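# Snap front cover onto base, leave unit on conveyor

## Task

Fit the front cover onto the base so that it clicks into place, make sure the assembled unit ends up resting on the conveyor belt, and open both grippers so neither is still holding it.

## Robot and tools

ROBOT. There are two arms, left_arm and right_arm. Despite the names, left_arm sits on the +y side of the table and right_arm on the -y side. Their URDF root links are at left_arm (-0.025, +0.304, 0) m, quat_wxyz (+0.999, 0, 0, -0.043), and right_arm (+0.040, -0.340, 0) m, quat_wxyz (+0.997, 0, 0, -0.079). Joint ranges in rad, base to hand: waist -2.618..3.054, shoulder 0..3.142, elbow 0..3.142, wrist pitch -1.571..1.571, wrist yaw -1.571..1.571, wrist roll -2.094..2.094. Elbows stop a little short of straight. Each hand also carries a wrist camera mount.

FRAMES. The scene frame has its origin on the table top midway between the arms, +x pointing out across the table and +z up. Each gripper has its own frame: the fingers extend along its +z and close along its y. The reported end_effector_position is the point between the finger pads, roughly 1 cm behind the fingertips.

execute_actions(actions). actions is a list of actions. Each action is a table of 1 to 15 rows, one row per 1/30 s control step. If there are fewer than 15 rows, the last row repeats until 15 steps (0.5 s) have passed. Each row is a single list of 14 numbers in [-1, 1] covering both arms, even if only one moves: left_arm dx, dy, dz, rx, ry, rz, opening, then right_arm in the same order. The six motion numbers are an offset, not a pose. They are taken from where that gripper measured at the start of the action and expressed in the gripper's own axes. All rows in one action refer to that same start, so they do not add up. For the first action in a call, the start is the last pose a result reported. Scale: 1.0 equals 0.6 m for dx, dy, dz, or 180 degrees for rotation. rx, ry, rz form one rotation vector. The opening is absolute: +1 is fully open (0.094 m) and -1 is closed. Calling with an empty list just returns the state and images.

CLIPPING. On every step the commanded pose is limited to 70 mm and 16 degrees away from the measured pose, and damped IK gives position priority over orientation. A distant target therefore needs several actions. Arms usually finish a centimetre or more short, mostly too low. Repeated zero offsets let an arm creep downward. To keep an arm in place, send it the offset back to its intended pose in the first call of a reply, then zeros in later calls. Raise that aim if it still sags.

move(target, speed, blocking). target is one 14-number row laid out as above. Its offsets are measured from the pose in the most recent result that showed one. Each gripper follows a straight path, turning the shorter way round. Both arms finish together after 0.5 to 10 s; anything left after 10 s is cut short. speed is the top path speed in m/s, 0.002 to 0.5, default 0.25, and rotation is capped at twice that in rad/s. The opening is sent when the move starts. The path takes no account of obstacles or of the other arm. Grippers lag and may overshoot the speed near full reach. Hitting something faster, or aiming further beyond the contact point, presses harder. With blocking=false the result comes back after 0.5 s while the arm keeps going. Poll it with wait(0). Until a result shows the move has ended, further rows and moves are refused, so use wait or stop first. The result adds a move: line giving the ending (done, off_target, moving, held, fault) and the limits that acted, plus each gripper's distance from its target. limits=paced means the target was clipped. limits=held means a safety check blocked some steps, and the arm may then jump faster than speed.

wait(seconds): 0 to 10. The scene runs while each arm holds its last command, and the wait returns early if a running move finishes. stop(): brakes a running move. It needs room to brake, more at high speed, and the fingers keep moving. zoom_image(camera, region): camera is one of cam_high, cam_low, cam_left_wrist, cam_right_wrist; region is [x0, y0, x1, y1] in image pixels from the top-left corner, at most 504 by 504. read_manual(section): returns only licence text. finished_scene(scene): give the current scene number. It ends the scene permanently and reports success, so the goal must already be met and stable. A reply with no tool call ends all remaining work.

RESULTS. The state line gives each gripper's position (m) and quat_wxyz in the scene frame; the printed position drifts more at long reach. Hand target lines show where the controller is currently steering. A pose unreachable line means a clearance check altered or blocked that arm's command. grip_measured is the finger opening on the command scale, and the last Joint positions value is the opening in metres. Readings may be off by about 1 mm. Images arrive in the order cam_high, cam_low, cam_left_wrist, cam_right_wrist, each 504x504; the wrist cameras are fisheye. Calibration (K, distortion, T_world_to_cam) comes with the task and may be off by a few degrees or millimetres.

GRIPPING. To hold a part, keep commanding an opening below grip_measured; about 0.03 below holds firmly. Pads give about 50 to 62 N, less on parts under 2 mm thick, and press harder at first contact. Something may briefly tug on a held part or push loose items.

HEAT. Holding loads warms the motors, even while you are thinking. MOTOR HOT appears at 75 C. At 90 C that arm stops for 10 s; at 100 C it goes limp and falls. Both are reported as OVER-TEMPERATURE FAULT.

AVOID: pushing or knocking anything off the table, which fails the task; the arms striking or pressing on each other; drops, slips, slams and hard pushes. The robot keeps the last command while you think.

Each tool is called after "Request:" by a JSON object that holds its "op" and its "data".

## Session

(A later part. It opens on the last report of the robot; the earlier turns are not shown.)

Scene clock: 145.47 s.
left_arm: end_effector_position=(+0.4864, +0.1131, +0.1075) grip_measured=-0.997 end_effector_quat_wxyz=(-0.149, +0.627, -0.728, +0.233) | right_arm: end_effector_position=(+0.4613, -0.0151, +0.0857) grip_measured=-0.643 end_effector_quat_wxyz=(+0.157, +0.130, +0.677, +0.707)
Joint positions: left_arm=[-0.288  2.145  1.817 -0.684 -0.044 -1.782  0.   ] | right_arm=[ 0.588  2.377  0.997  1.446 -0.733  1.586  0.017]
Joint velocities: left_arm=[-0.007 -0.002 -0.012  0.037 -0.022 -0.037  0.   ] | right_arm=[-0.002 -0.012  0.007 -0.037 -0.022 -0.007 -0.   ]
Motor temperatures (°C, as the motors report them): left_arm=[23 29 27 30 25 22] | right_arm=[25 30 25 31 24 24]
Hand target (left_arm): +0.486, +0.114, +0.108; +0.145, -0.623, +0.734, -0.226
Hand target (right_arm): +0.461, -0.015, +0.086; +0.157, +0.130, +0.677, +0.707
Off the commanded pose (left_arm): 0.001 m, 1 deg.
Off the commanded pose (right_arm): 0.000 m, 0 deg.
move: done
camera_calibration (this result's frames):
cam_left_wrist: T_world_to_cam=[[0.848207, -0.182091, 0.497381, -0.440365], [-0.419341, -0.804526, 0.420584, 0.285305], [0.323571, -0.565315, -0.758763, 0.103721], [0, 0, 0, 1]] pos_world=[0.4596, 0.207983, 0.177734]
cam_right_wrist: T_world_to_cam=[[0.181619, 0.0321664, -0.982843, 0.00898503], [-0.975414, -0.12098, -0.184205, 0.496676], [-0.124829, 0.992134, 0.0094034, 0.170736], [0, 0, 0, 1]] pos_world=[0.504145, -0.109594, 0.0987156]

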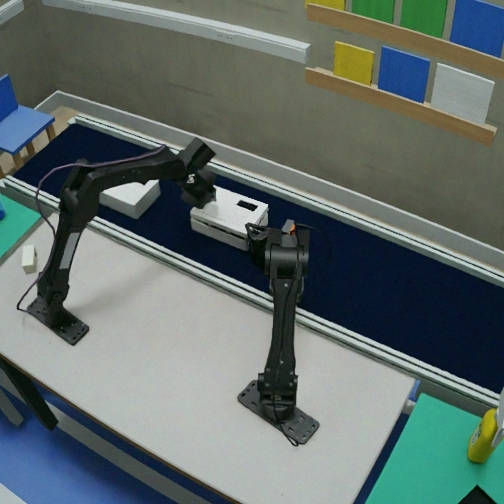

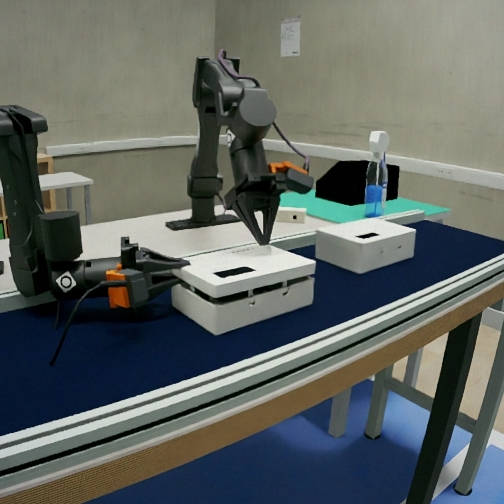

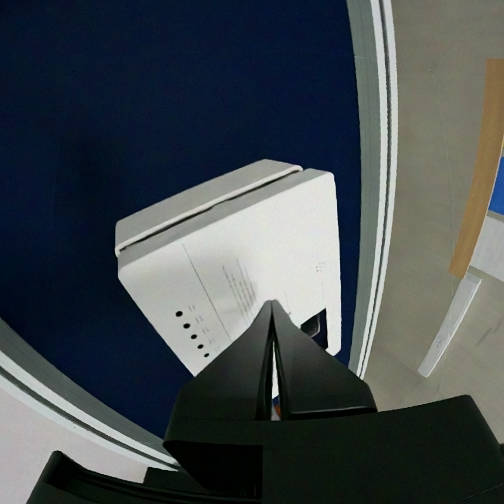

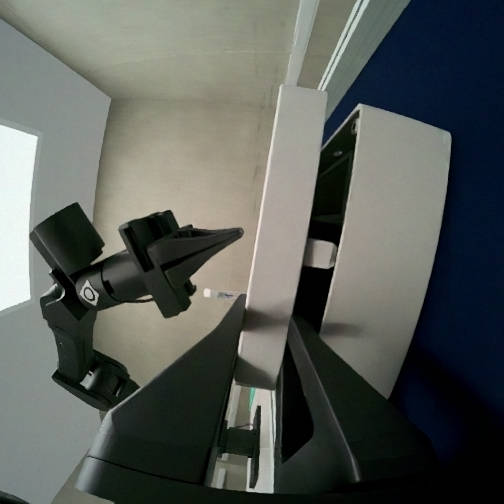

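Request:
{"op": "move", "data": {"target": [-0.004,0.03,0.05,-0.01,0,0,-1, 0,0,0.0,0,0,0,-0.78], "speed": 0.03}}

Request:
{"op": "zoom_image", "data": {"camera": "cam_low", "region": [140, 200, 320, 340]}}

Request:
{"op": "zoom_image", "data": {"camera": "cam_high", "region": [170, 180, 280, 260]}}

Scene clock: 147.00 s.
left_arm: end_effector_position=(+0.4924, +0.1104, +0.0913) grip_measured=-0.997 end_effector_quat_wxyz=(-0.151, +0.625, -0.727, +0.239) | right_arm: end_effector_position=(+0.4613, -0.0151, +0.0858) grip_measured=-0.643 end_effector_quat_wxyz=(+0.157, +0.129, +0.677, +0.707)
Joint positions: left_arm=[-0.288  2.17   1.784 -0.614 -0.042 -1.78   0.   ] | right_arm=[ 0.588  2.377  0.997  1.447 -0.733  1.586  0.017]
Joint velocities: left_arm=[ 0.007 -0.022 -0.007  0.037 -0.007 -0.022  0.   ] | right_arm=[ 0.022  0.002  0.002 -0.037  0.066  0.022  0.   ]
Motor temperatures (°C, as the motors report them): left_arm=[23 29 27 30 25 22] | right_arm=[25 30 25 31 24 24]
Hand target (left_arm): +0.486, +0.114, +0.073; +0.139, -0.629, +0.732, -0.221
Hand target (right_arm): +0.461, -0.015, +0.086; +0.157, +0.130, +0.677, +0.707
Off the commanded pose (left_arm): 0.020 m, 3 deg.
Off the commanded pose (right_arm): 0.000 m, 0 deg.
move: off_target (left_arm)
camera_calibration (this result's frames):
cam_left_wrist: T_world_to_cam=[[0.841797, -0.180866, 0.508591, -0.435905], [-0.425992, -0.801259, 0.420138, 0.295406], [0.331524, -0.570326, -0.751545, 0.0839326], [0, 0, 0, 1]] pos_world=[0.464959, 0.205725, 0.160665]
cam_right_wrist: T_world_to_cam=[[0.182645, 0.0323266, -0.982647, 0.00865087], [-0.975223, -0.120931, -0.185243, 0.496696], [-0.12482, 0.992134, 0.00943834, 0.17073], [0, 0, 0, 1]] pos_world=[0.504121, -0.109601, 0.098899]

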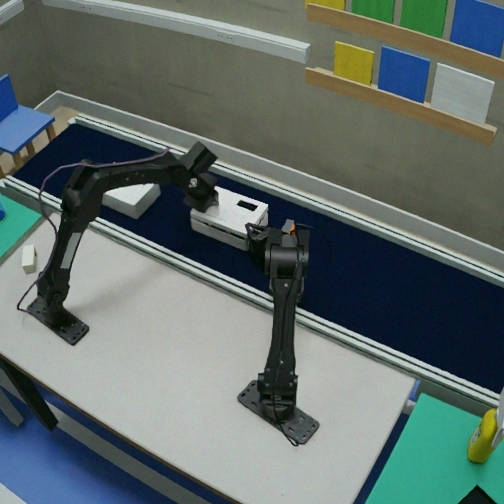

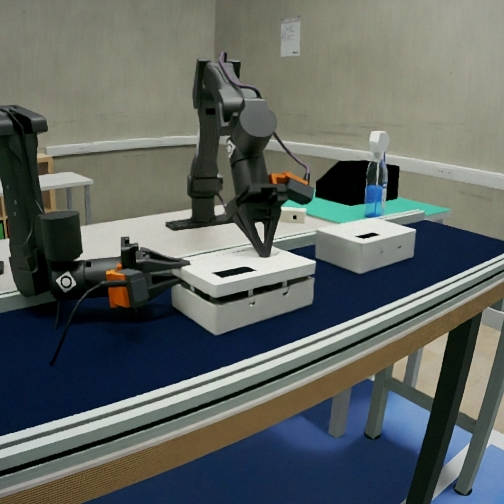

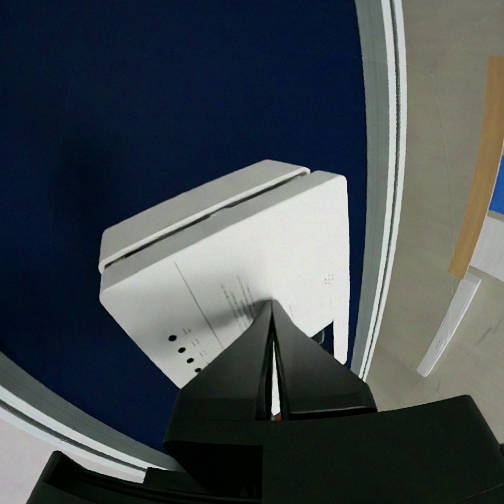

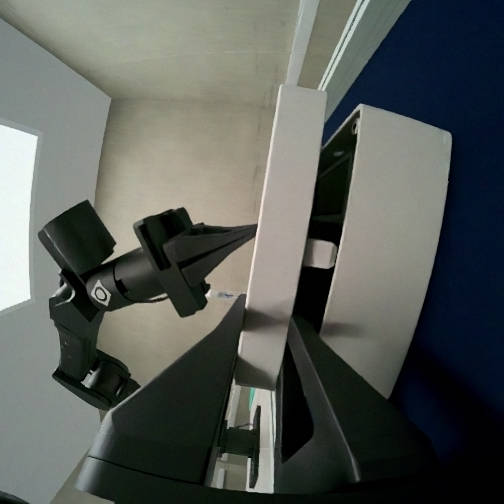

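Region (140, 200, 320, 340) of cam_low's 504x504 image, scaled by 2.800, with more detail than that image has.

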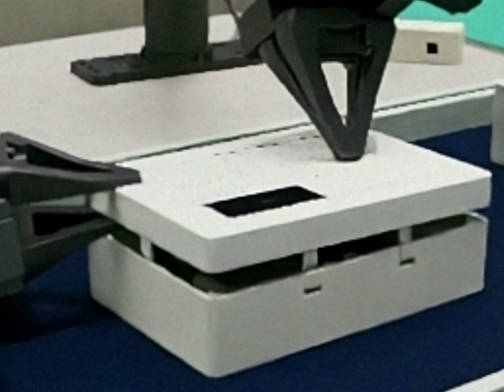

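Region (170, 180, 280, 260) of cam_high's 504x504 image, scaled by 4.582, with more detail than that image has; it fills the top 367 rows of this view, and the rest is white.

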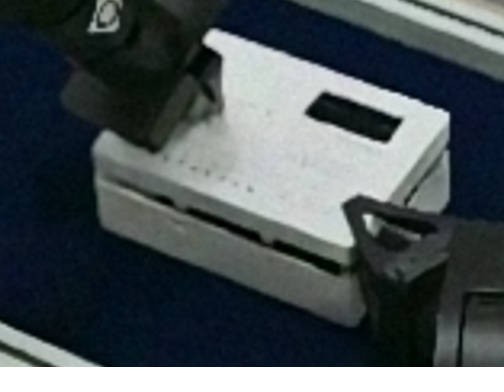

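Request:
{"op": "move", "data": {"target": [-0.004,0.065,0.085,-0.03,0,0,-1, 0,0,0.0,0,0,0,-0.78], "speed": 0.05}}

Request:
{"op": "zoom_image", "data": {"camera": "cam_low", "region": [140, 200, 320, 340]}}

Request:
{"op": "zoom_image", "data": {"camera": "cam_high", "region": [170, 180, 280, 260]}}

Scene clock: 148.90 s.
left_arm: end_effector_position=(+0.5118, +0.1028, +0.0896) grip_measured=-0.997 end_effector_quat_wxyz=(-0.168, +0.619, -0.718, +0.271) | right_arm: end_effector_position=(+0.4613, -0.0151, +0.0858) grip_measured=-0.643 end_effector_quat_wxyz=(+0.159, +0.127, +0.677, +0.707)
Joint positions: left_arm=[-0.288  2.2    1.784 -0.507 -0.042 -1.781  0.   ] | right_arm=[ 0.588  2.377  0.997  1.447 -0.733  1.58   0.017]
Joint velocities: left_arm=[-0.002  0.007  0.007 -0.066  0.007  0.037  0.   ] | right_arm=[-0.002 -0.002 -0.012 -0.081 -0.037  0.022 -0.   ]
Motor temperatures (°C, as the motors report them): left_arm=[23 29 27 30 25 22] | right_arm=[25 30 25 32 24 24]
Hand target (left_arm): +0.484, +0.111, +0.031; +0.122, -0.633, +0.737, -0.204
Hand target (right_arm): +0.461, -0.015, +0.086; +0.157, +0.129, +0.677, +0.707
Off the commanded pose (left_arm): 0.067 m, 10 deg.
Off the commanded pose (right_arm): 0.000 m, 0 deg.
move: off_target (left_arm)
camera_calibration (this result's frames):
cam_left_wrist: T_world_to_cam=[[0.803684, -0.165558, 0.571561, -0.440488], [-0.455117, -0.789813, 0.411174, 0.312846], [0.383353, -0.590582, -0.710108, 0.0437147], [0, 0, 0, 1]] pos_world=[0.479636, 0.199981, 0.154174]
cam_right_wrist: T_world_to_cam=[[0.187808, 0.0300504, -0.981746, 0.00615761], [-0.974273, -0.121078, -0.190084, 0.496671], [-0.12458, 0.992188, 0.00653794, 0.170869], [0, 0, 0, 1]] pos_world=[0.504024, -0.109583, 0.0993375]

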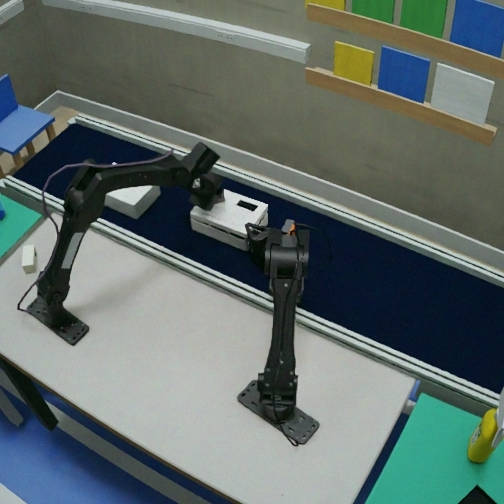

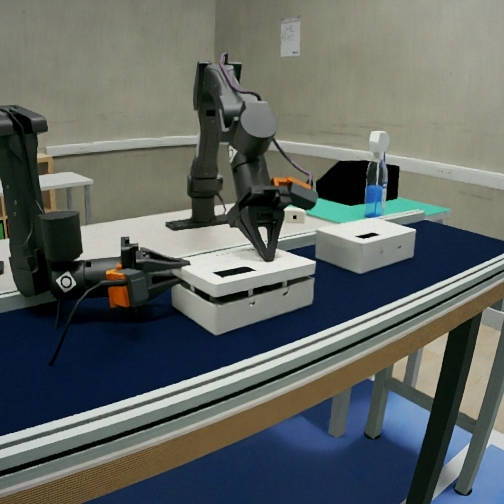

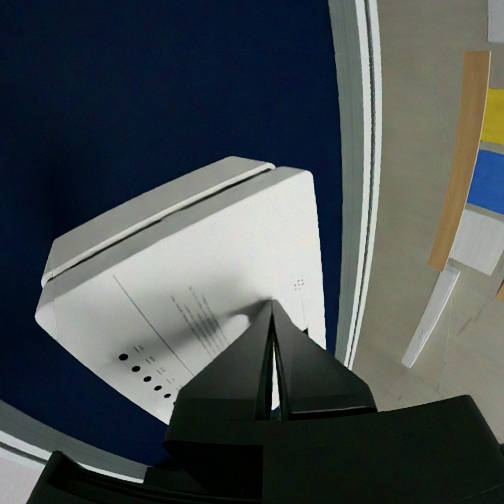

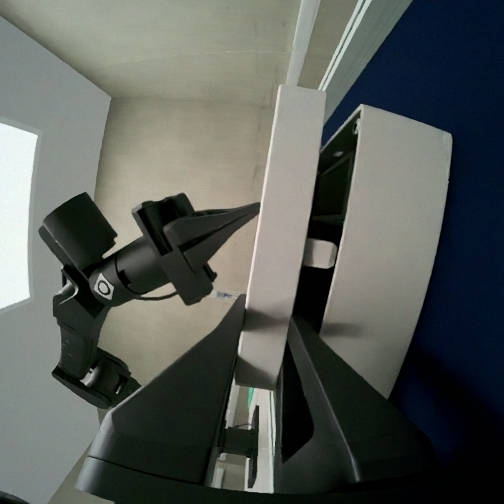

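Region (140, 200, 320, 340) of cam_low's 504x504 image, scaled by 2.800, with more detail than that image has.

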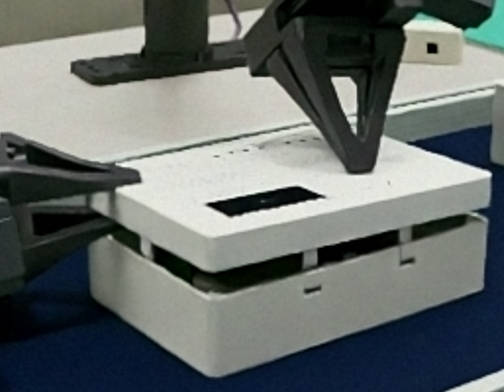

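Region (170, 180, 280, 260) of cam_high's 504x504 image, scaled by 4.582, with more detail than that image has; it fills the top 367 rows of this view, and the rest is white.

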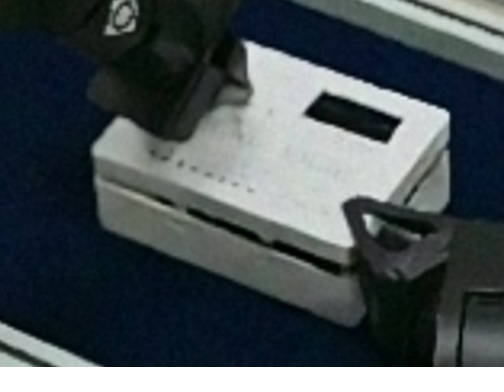

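Request:
{"op": "move", "data": {"target": [0.011,-0.008,-0.062,0,0,0,-1, 0,0,0.0,0,0,0,-0.78], "speed": 0.1}}

Request:
{"op": "move", "data": {"target": [0.005,0.115,-0.088,0,0,0,-1, 0,0,0.0,0,0,0,-0.78], "speed": 0.15}}

Scene clock: 150.23 s.
left_arm: end_effector_position=(+0.5012, +0.1028, +0.1254) grip_measured=-0.997 end_effector_quat_wxyz=(-0.171, +0.618, -0.714, +0.283) | right_arm: end_effector_position=(+0.4613, -0.0151, +0.0858) grip_measured=-0.643 end_effector_quat_wxyz=(+0.159, +0.127, +0.677, +0.707)
Joint positions: left_arm=[-0.295  2.12   1.784 -0.562 -0.042 -1.791  0.   ] | right_arm=[ 0.588  2.377  0.997  1.447 -0.733  1.58   0.017]
Joint velocities: left_arm=[-0.012  0.012 -0.012 -0.066 -0.037 -0.037  0.001] | right_arm=[-0.002  0.002  0.007 -0.081  0.022  0.066 -0.   ]
Motor temperatures (°C, as the motors report them): left_arm=[23 29 27 30 25 22] | right_arm=[25 30 25 32 24 24]
Hand target (left_arm): +0.493, +0.102, +0.123; +0.168, -0.619, +0.718, -0.271
Hand target (right_arm): +0.461, -0.015, +0.086; +0.159, +0.127, +0.677, +0.707
Off the commanded pose (left_arm): 0.009 m, 2 deg.
Off the commanded pose (right_arm): 0.000 m, 0 deg.
move: done
camera_calibration (this result's frames):
cam_left_wrist: T_world_to_cam=[[0.791477, -0.155299, 0.59114, -0.449758], [-0.462724, -0.784138, 0.41354, 0.296239], [0.399313, -0.600842, -0.692487, 0.0640325], [0, 0, 0, 1]] pos_world=[0.467481, 0.200919, 0.187705]
cam_right_wrist: T_world_to_cam=[[0.188152, 0.0298986, -0.981685, 0.00599138], [-0.974209, -0.121088, -0.190407, 0.496669], [-0.124563, 0.992191, 0.00634462, 0.170878], [0, 0, 0, 1]] pos_world=[0.504017, -0.109582, 0.0993668]

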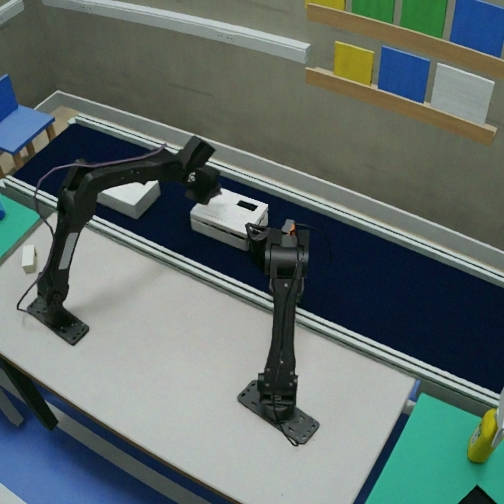

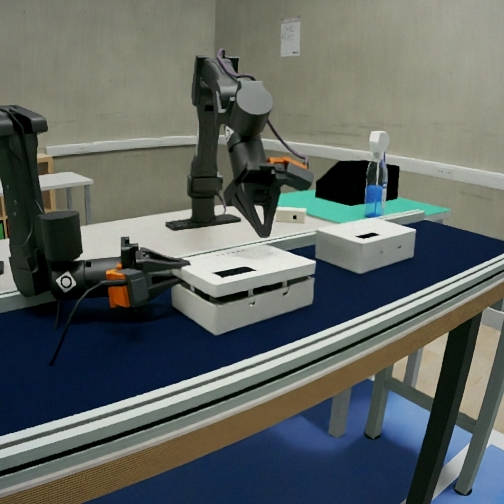

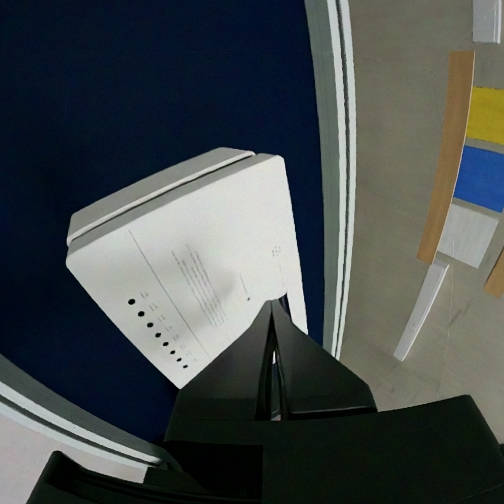

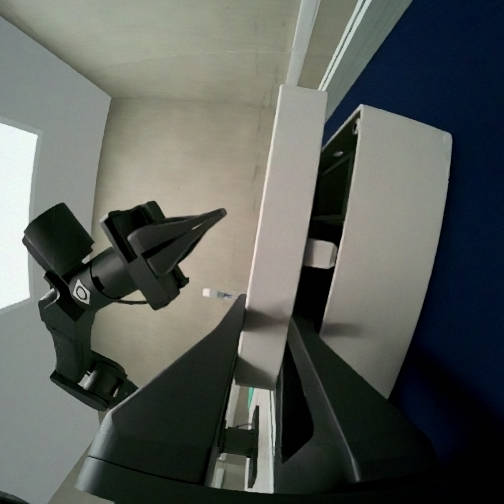

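Scene clock: 151.37 s.
left_arm: end_effector_position=(+0.4174, +0.1137, +0.1238) grip_measured=-0.997 end_effector_quat_wxyz=(-0.162, +0.618, -0.715, +0.284) | right_arm: end_effector_position=(+0.4613, -0.0151, +0.0858) grip_measured=-0.643 end_effector_quat_wxyz=(+0.159, +0.127, +0.677, +0.707)
Joint positions: left_arm=[-0.342  1.812  1.349 -0.445 -0.054 -1.833  0.   ] | right_arm=[ 0.588  2.377  0.997  1.447 -0.733  1.58   0.017]
Joint velocities: left_arm=[-0.017 -0.007 -0.002  0.081 -0.066  0.022 -0.   ] | right_arm=[-0.002  0.007  0.002 -0.037 -0.022  0.022 -0.   ]
Motor temperatures (°C, as the motors report them): left_arm=[23 29 27 30 25 22] | right_arm=[25 30 25 32 24 24]
Hand target (left_arm): +0.415, +0.115, +0.126; +0.171, -0.618, +0.714, -0.282
Hand target (right_arm): +0.461, -0.015, +0.086; +0.159, +0.127, +0.677, +0.707
Off the commanded pose (left_arm): 0.003 m, 1 deg.
Off the commanded pose (right_arm): 0.000 m, 0 deg.
move: done
camera_calibration (this result's frames):
cam_left_wrist: T_world_to_cam=[[0.798138, -0.154325, 0.582374, -0.382638], [-0.463124, -0.775423, 0.429226, 0.263975], [0.385346, -0.612293, -0.690366, 0.109782], [0, 0, 0, 1]] pos_world=[0.385348, 0.212861, 0.185323]
cam_right_wrist: T_world_to_cam=[[0.188152, 0.0298986, -0.981685, 0.00599138], [-0.974209, -0.121088, -0.190407, 0.496669], [-0.124563, 0.992191, 0.00634462, 0.170878], [0, 0, 0, 1]] pos_world=[0.504017, -0.109582, 0.0993668]

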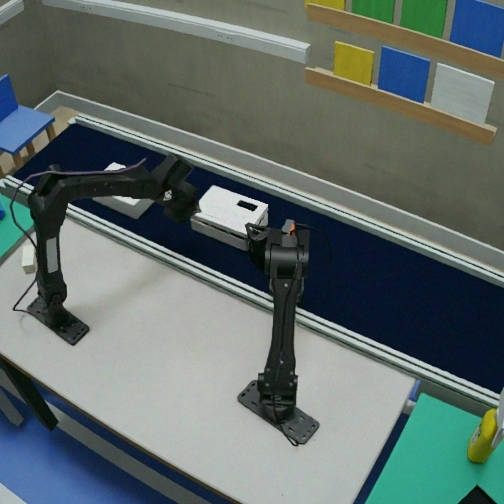

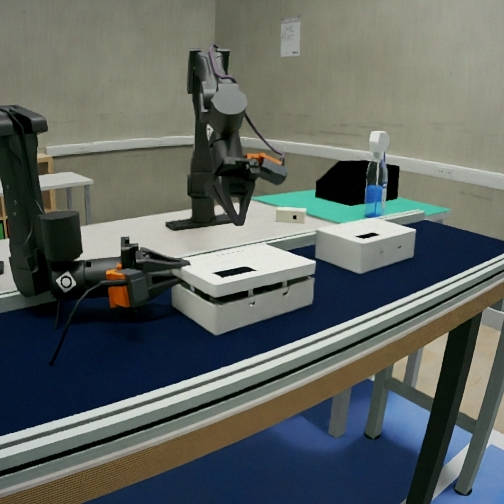

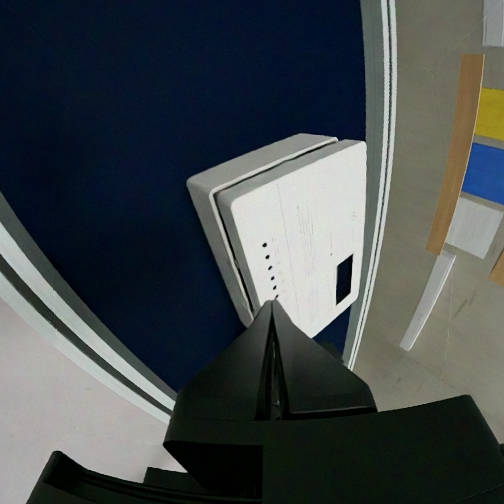

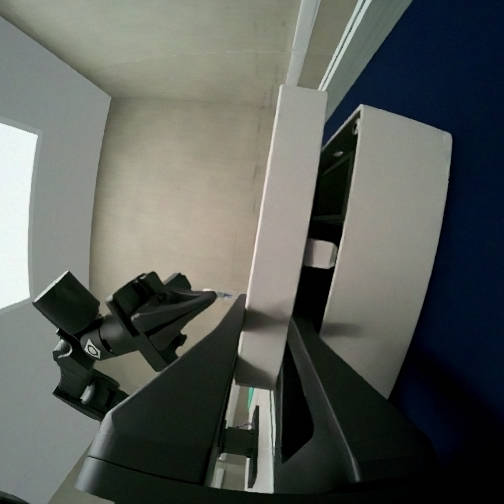

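Request:
{"op": "move", "data": {"target": [-0.008,0.09,0.072,0,0,0,-1, 0,0,0.0,0,0,0,-0.78], "speed": 0.12}}

Scene clock: 152.70 s.
left_arm: end_effector_position=(+0.4030, +0.1165, +0.0607) grip_measured=-0.997 end_effector_quat_wxyz=(-0.160, +0.618, -0.714, +0.287) | right_arm: end_effector_position=(+0.4613, -0.0151, +0.0858) grip_measured=-0.643 end_effector_quat_wxyz=(+0.159, +0.127, +0.677, +0.707)
Joint positions: left_arm=[-0.35   1.841  1.115 -0.177 -0.054 -1.844  0.   ] | right_arm=[ 0.588  2.377  0.997  1.447 -0.733  1.58   0.017]
Joint velocities: left_arm=[-0.007 -0.002  0.002 -0.007  0.037  0.051 -0.   ] | right_arm=[-0.007  0.017 -0.022 -0.051  0.022 -0.007  0.001]
Motor temperatures (°C, as the motors report them): left_arm=[23 29 27 30 25 22] | right_arm=[25 30 25 32 24 24]
Hand target (left_arm): +0.400, +0.115, +0.057; +0.162, -0.617, +0.716, -0.283
Hand target (right_arm): +0.461, -0.015, +0.086; +0.159, +0.127, +0.677, +0.707
Off the commanded pose (left_arm): 0.006 m, 1 deg.
Off the commanded pose (right_arm): 0.000 m, 0 deg.
move: done
camera_calibration (this result's frames):
cam_left_wrist: T_world_to_cam=[[0.796573, -0.148289, 0.586073, -0.334234], [-0.463426, -0.77232, 0.434462, 0.285916], [0.38821, -0.617683, -0.683931, 0.0725796], [0, 0, 0, 1]] pos_world=[0.370566, 0.216087, 0.121305]
cam_right_wrist: T_world_to_cam=[[0.188152, 0.0298986, -0.981685, 0.00599138], [-0.974209, -0.121088, -0.190407, 0.496669], [-0.124563, 0.992191, 0.00634462, 0.170878], [0, 0, 0, 1]] pos_world=[0.504017, -0.109582, 0.0993668]

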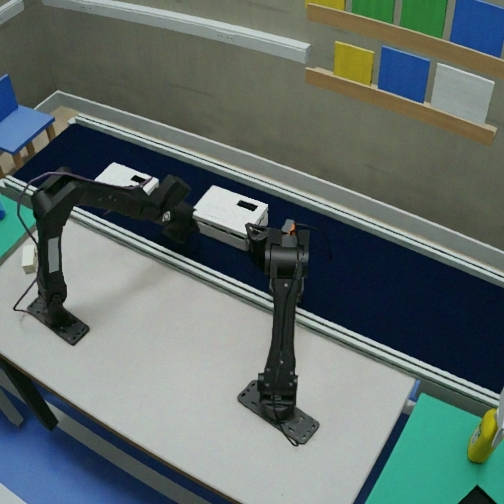

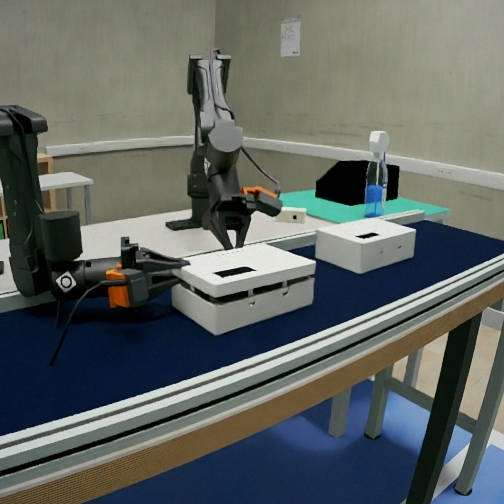

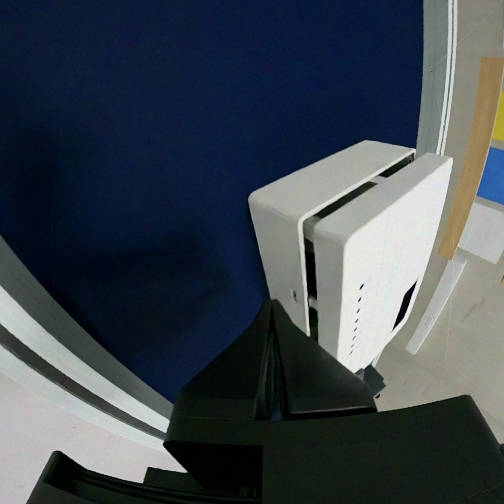

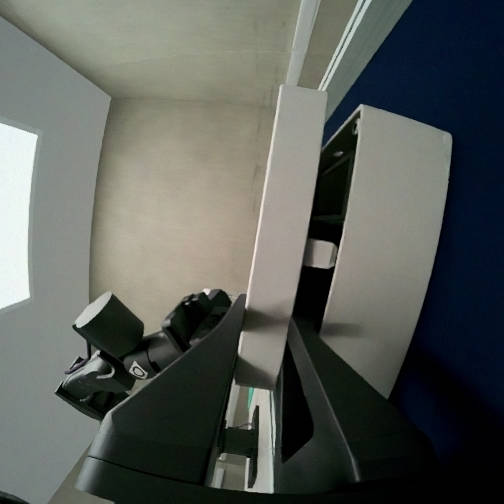

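Request:
{"op": "move", "data": {"target": [-0.008,-0.018,0.033,0,0,0,-1, 0,-0.004,0.0,0.005,0,0.004,-0.78], "speed": 0.03}}

Scene clock: 153.93 s.
left_arm: end_effector_position=(+0.4159, +0.1160, +0.0471) grip_measured=-0.997 end_effector_quat_wxyz=(-0.157, +0.622, -0.713, +0.282) | right_arm: end_effector_position=(+0.4613, -0.0151, +0.0857) grip_measured=-0.643 end_effector_quat_wxyz=(+0.159, +0.127, +0.678, +0.707)
Joint positions: left_arm=[-0.336  1.912  1.16  -0.164 -0.045 -1.84   0.   ] | right_arm=[ 0.588  2.377  0.997  1.446 -0.733  1.58   0.017]
Joint velocities: left_arm=[-0.007 -0.002 -0.017 -0.037 -0.007 -0.022 -0.001] | right_arm=[ 0.002 -0.002  0.007 -0.022  0.007  0.022  0.001]
Motor temperatures (°C, as the motors report them): left_arm=[23 29 27 30 25 22] | right_arm=[25 30 25 32 24 24]
Hand target (left_arm): +0.424, +0.117, +0.051; +0.161, -0.618, +0.713, -0.288
Hand target (right_arm): +0.461, -0.015, +0.083; +0.154, +0.133, +0.682, +0.703
Off the commanded pose (left_arm): 0.009 m, 1 deg.
Off the commanded pose (right_arm): 0.002 m, 1 deg.
move: done
camera_calibration (this result's frames):
cam_left_wrist: T_world_to_cam=[[0.805716, -0.145322, 0.574197, -0.34017], [-0.453199, -0.77543, 0.439681, 0.293319], [0.381355, -0.614484, -0.690636, 0.0607808], [0, 0, 0, 1]] pos_world=[0.383833, 0.215363, 0.108335]
cam_right_wrist: T_world_to_cam=[[0.187471, 0.029587, -0.981824, 0.00615941], [-0.974341, -0.121148, -0.189693, 0.496648], [-0.124559, 0.992193, 0.00611608, 0.170894], [0, 0, 0, 1]] pos_world=[0.504036, -0.109574, 0.0992127]

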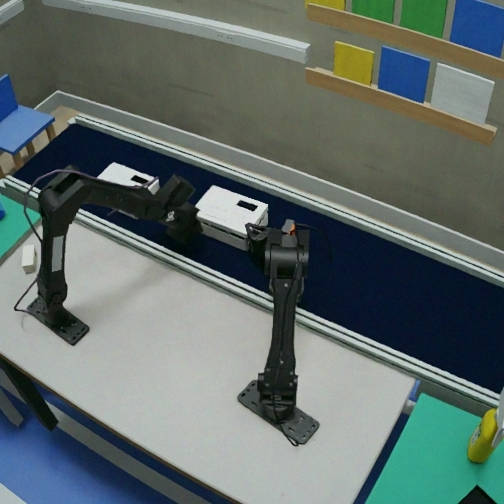

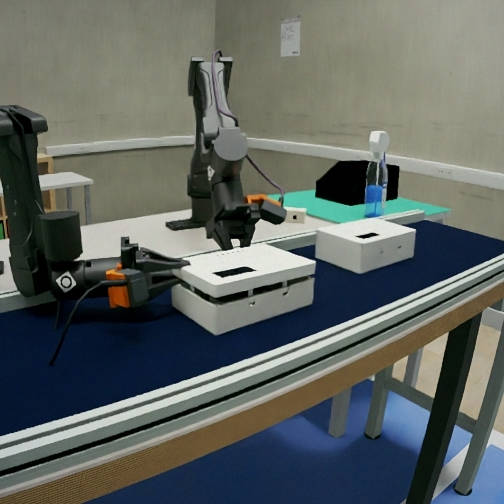

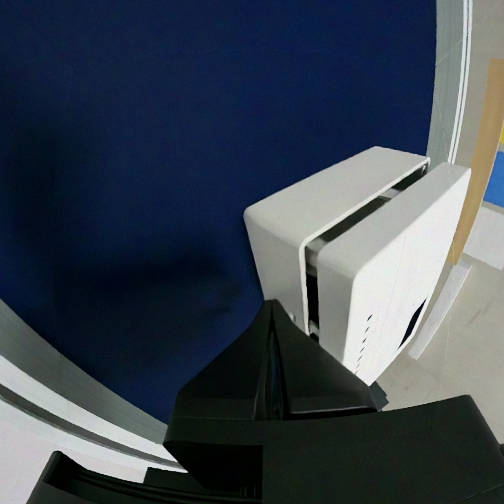

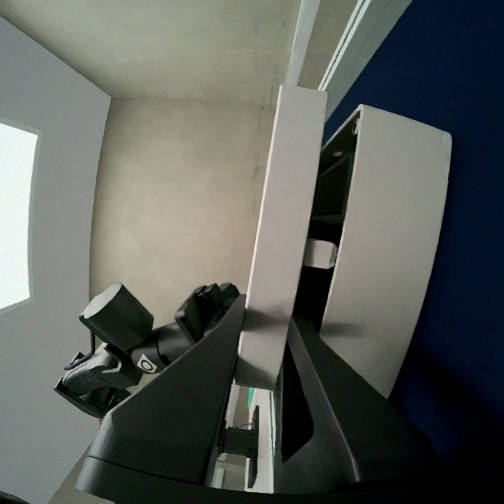

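Request:
{"op": "move", "data": {"target": [-0.005,-0.0245,0.0097,0,0,0,-1, 0,-0.004,0.0,0.005,0,0.004,-0.78], "speed": 0.01}}

Request:
{"op": "zoom_image", "data": {"camera": "cam_low", "region": [140, 200, 320, 340]}}

Scene clock: 155.90 s.
left_arm: end_effector_position=(+0.4236, +0.1122, +0.0480) grip_measured=-0.997 end_effector_quat_wxyz=(-0.150, +0.622, -0.714, +0.283) | right_arm: end_effector_position=(+0.4615, -0.0151, +0.0848) grip_measured=-0.643 end_effector_quat_wxyz=(+0.158, +0.129, +0.678, +0.706)
Joint positions: left_arm=[-0.332  1.94   1.207 -0.185 -0.031 -1.84   0.   ] | right_arm=[ 0.588  2.377  0.997  1.442 -0.733  1.58   0.017]
Joint velocities: left_arm=[-0.002 -0.032  0.002  0.037  0.066 -0.051 -0.   ] | right_arm=[-0.002 -0.012  0.002 -0.022 -0.051  0.007 -0.001]
Motor temperatures (°C, as the motors report them): left_arm=[23 29 27 30 25 22] | right_arm=[25 30 25 32 24 24]
Hand target (left_arm): +0.431, +0.117, +0.051; +0.157, -0.622, +0.713, -0.282
Hand target (right_arm): +0.461, -0.015, +0.083; +0.154, +0.133, +0.682, +0.702
Off the commanded pose (left_arm): 0.010 m, 1 deg.
Off the commanded pose (right_arm): 0.002 m, 1 deg.
move: done
camera_calibration (this result's frames):
cam_left_wrist: T_world_to_cam=[[0.809285, -0.143811, 0.569541, -0.348948], [-0.453421, -0.769344, 0.450022, 0.292353], [0.373454, -0.622438, -0.687825, 0.0602051], [0, 0, 0, 1]] pos_world=[0.392473, 0.212211, 0.108585]
cam_right_wrist: T_world_to_cam=[[0.183725, 0.0277745, -0.982585, 0.00706527], [-0.975153, -0.120725, -0.185748, 0.4967], [-0.123782, 0.992297, 0.0049042, 0.170698], [0, 0, 0, 1]] pos_world=[0.504189, -0.109615, 0.0983658]

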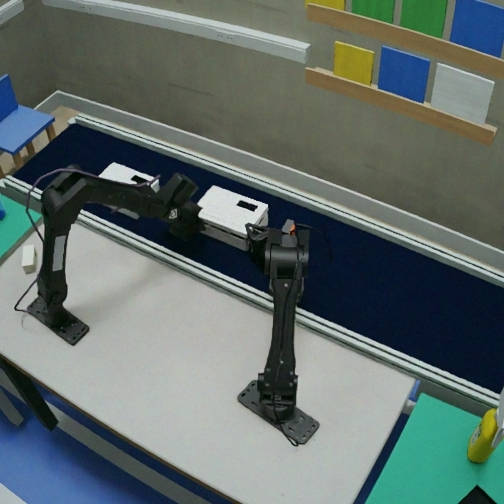

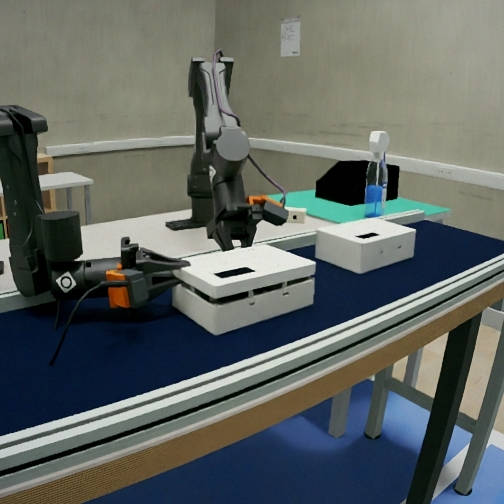

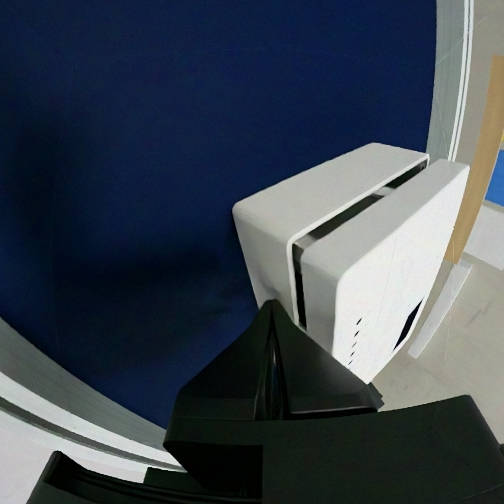

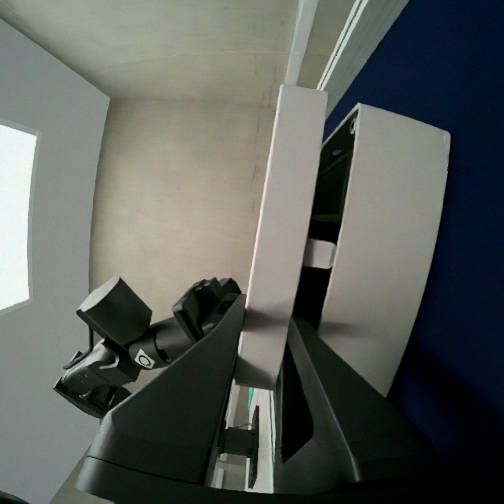

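Region (140, 200, 320, 340) of cam_low's 504x504 image, scaled by 2.800, with more detail than that image has.

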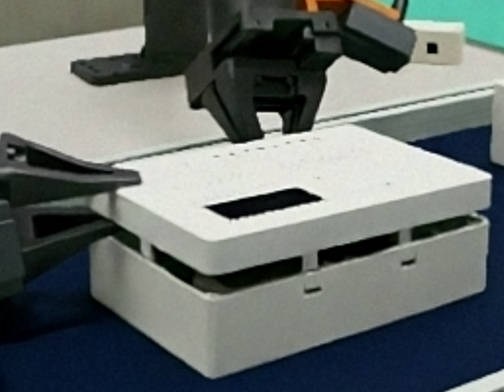

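Request:
{"op": "move", "data": {"target": [0.018,-0.05,-0.1,-0.06,0,0,-1, 0,-0.004,0.0,0.005,0,0.004,-0.78], "speed": 0.15}}

Scene clock: 157.43 s.
left_arm: end_effector_position=(+0.4117, +0.1080, +0.1135) grip_measured=-0.997 end_effector_quat_wxyz=(-0.095, +0.632, -0.737, +0.221) | right_arm: end_effector_position=(+0.4616, -0.0152, +0.0848) grip_measured=-0.643 end_effector_quat_wxyz=(+0.158, +0.130, +0.678, +0.706)
Joint positions: left_arm=[-0.332  1.931  1.563 -0.717  0.018 -1.84   0.   ] | right_arm=[ 0.588  2.377  0.997  1.441 -0.731  1.581  0.017]
Joint velocities: left_arm=[-0.007 -0.012  0.012 -0.022  0.081 -0.022  0.   ] | right_arm=[-0.002  0.007 -0.002 -0.022  0.007  0.022 -0.   ]
Motor temperatures (°C, as the motors report them): left_arm=[23 29 27 29 25 22] | right_arm=[25 30 25 32 24 24]
Hand target (left_arm): +0.412, +0.111, +0.114; +0.091, -0.635, +0.737, -0.215
Hand target (right_arm): +0.461, -0.015, +0.082; +0.153, +0.134, +0.683, +0.701
Off the commanded pose (left_arm): 0.005 m, 1 deg.
Off the commanded pose (right_arm): 0.002 m, 1 deg.
move: done
camera_calibration (this result's frames):
cam_left_wrist: T_world_to_cam=[[0.889197, -0.181114, 0.42015, -0.389124], [-0.39294, -0.772709, 0.498517, 0.224217], [0.234365, -0.608374, -0.758257, 0.170868], [0, 0, 0, 1]] pos_world=[0.394067, 0.20673, 0.181276]
cam_right_wrist: T_world_to_cam=[[0.182698, 0.0277767, -0.982777, 0.00745477], [-0.975485, -0.119607, -0.184723, 0.496947], [-0.122678, 0.992433, 0.0052438, 0.170264], [0, 0, 0, 1]] pos_world=[0.50429, -0.109744, 0.0982314]

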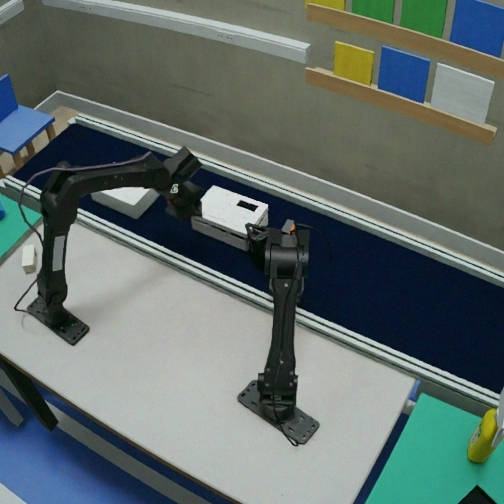

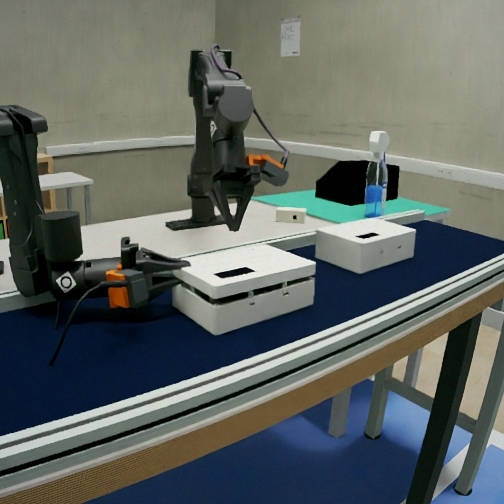

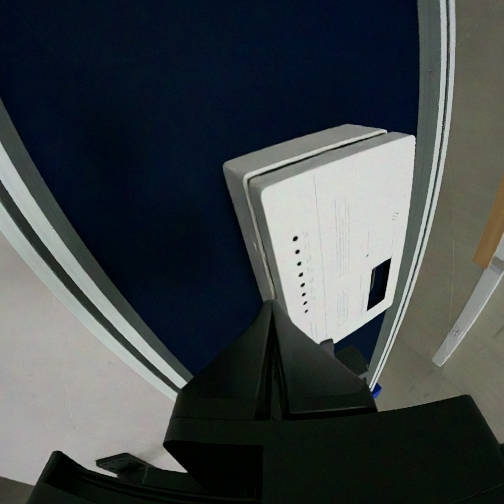

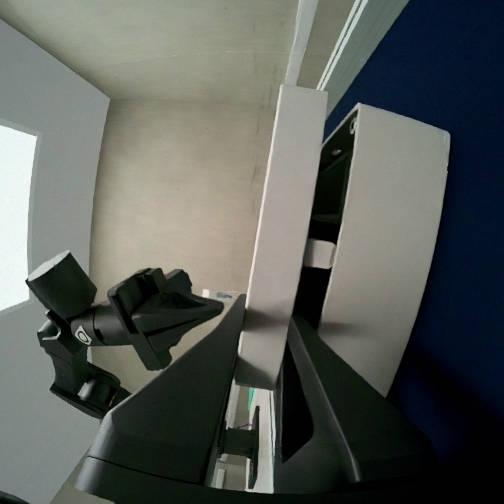

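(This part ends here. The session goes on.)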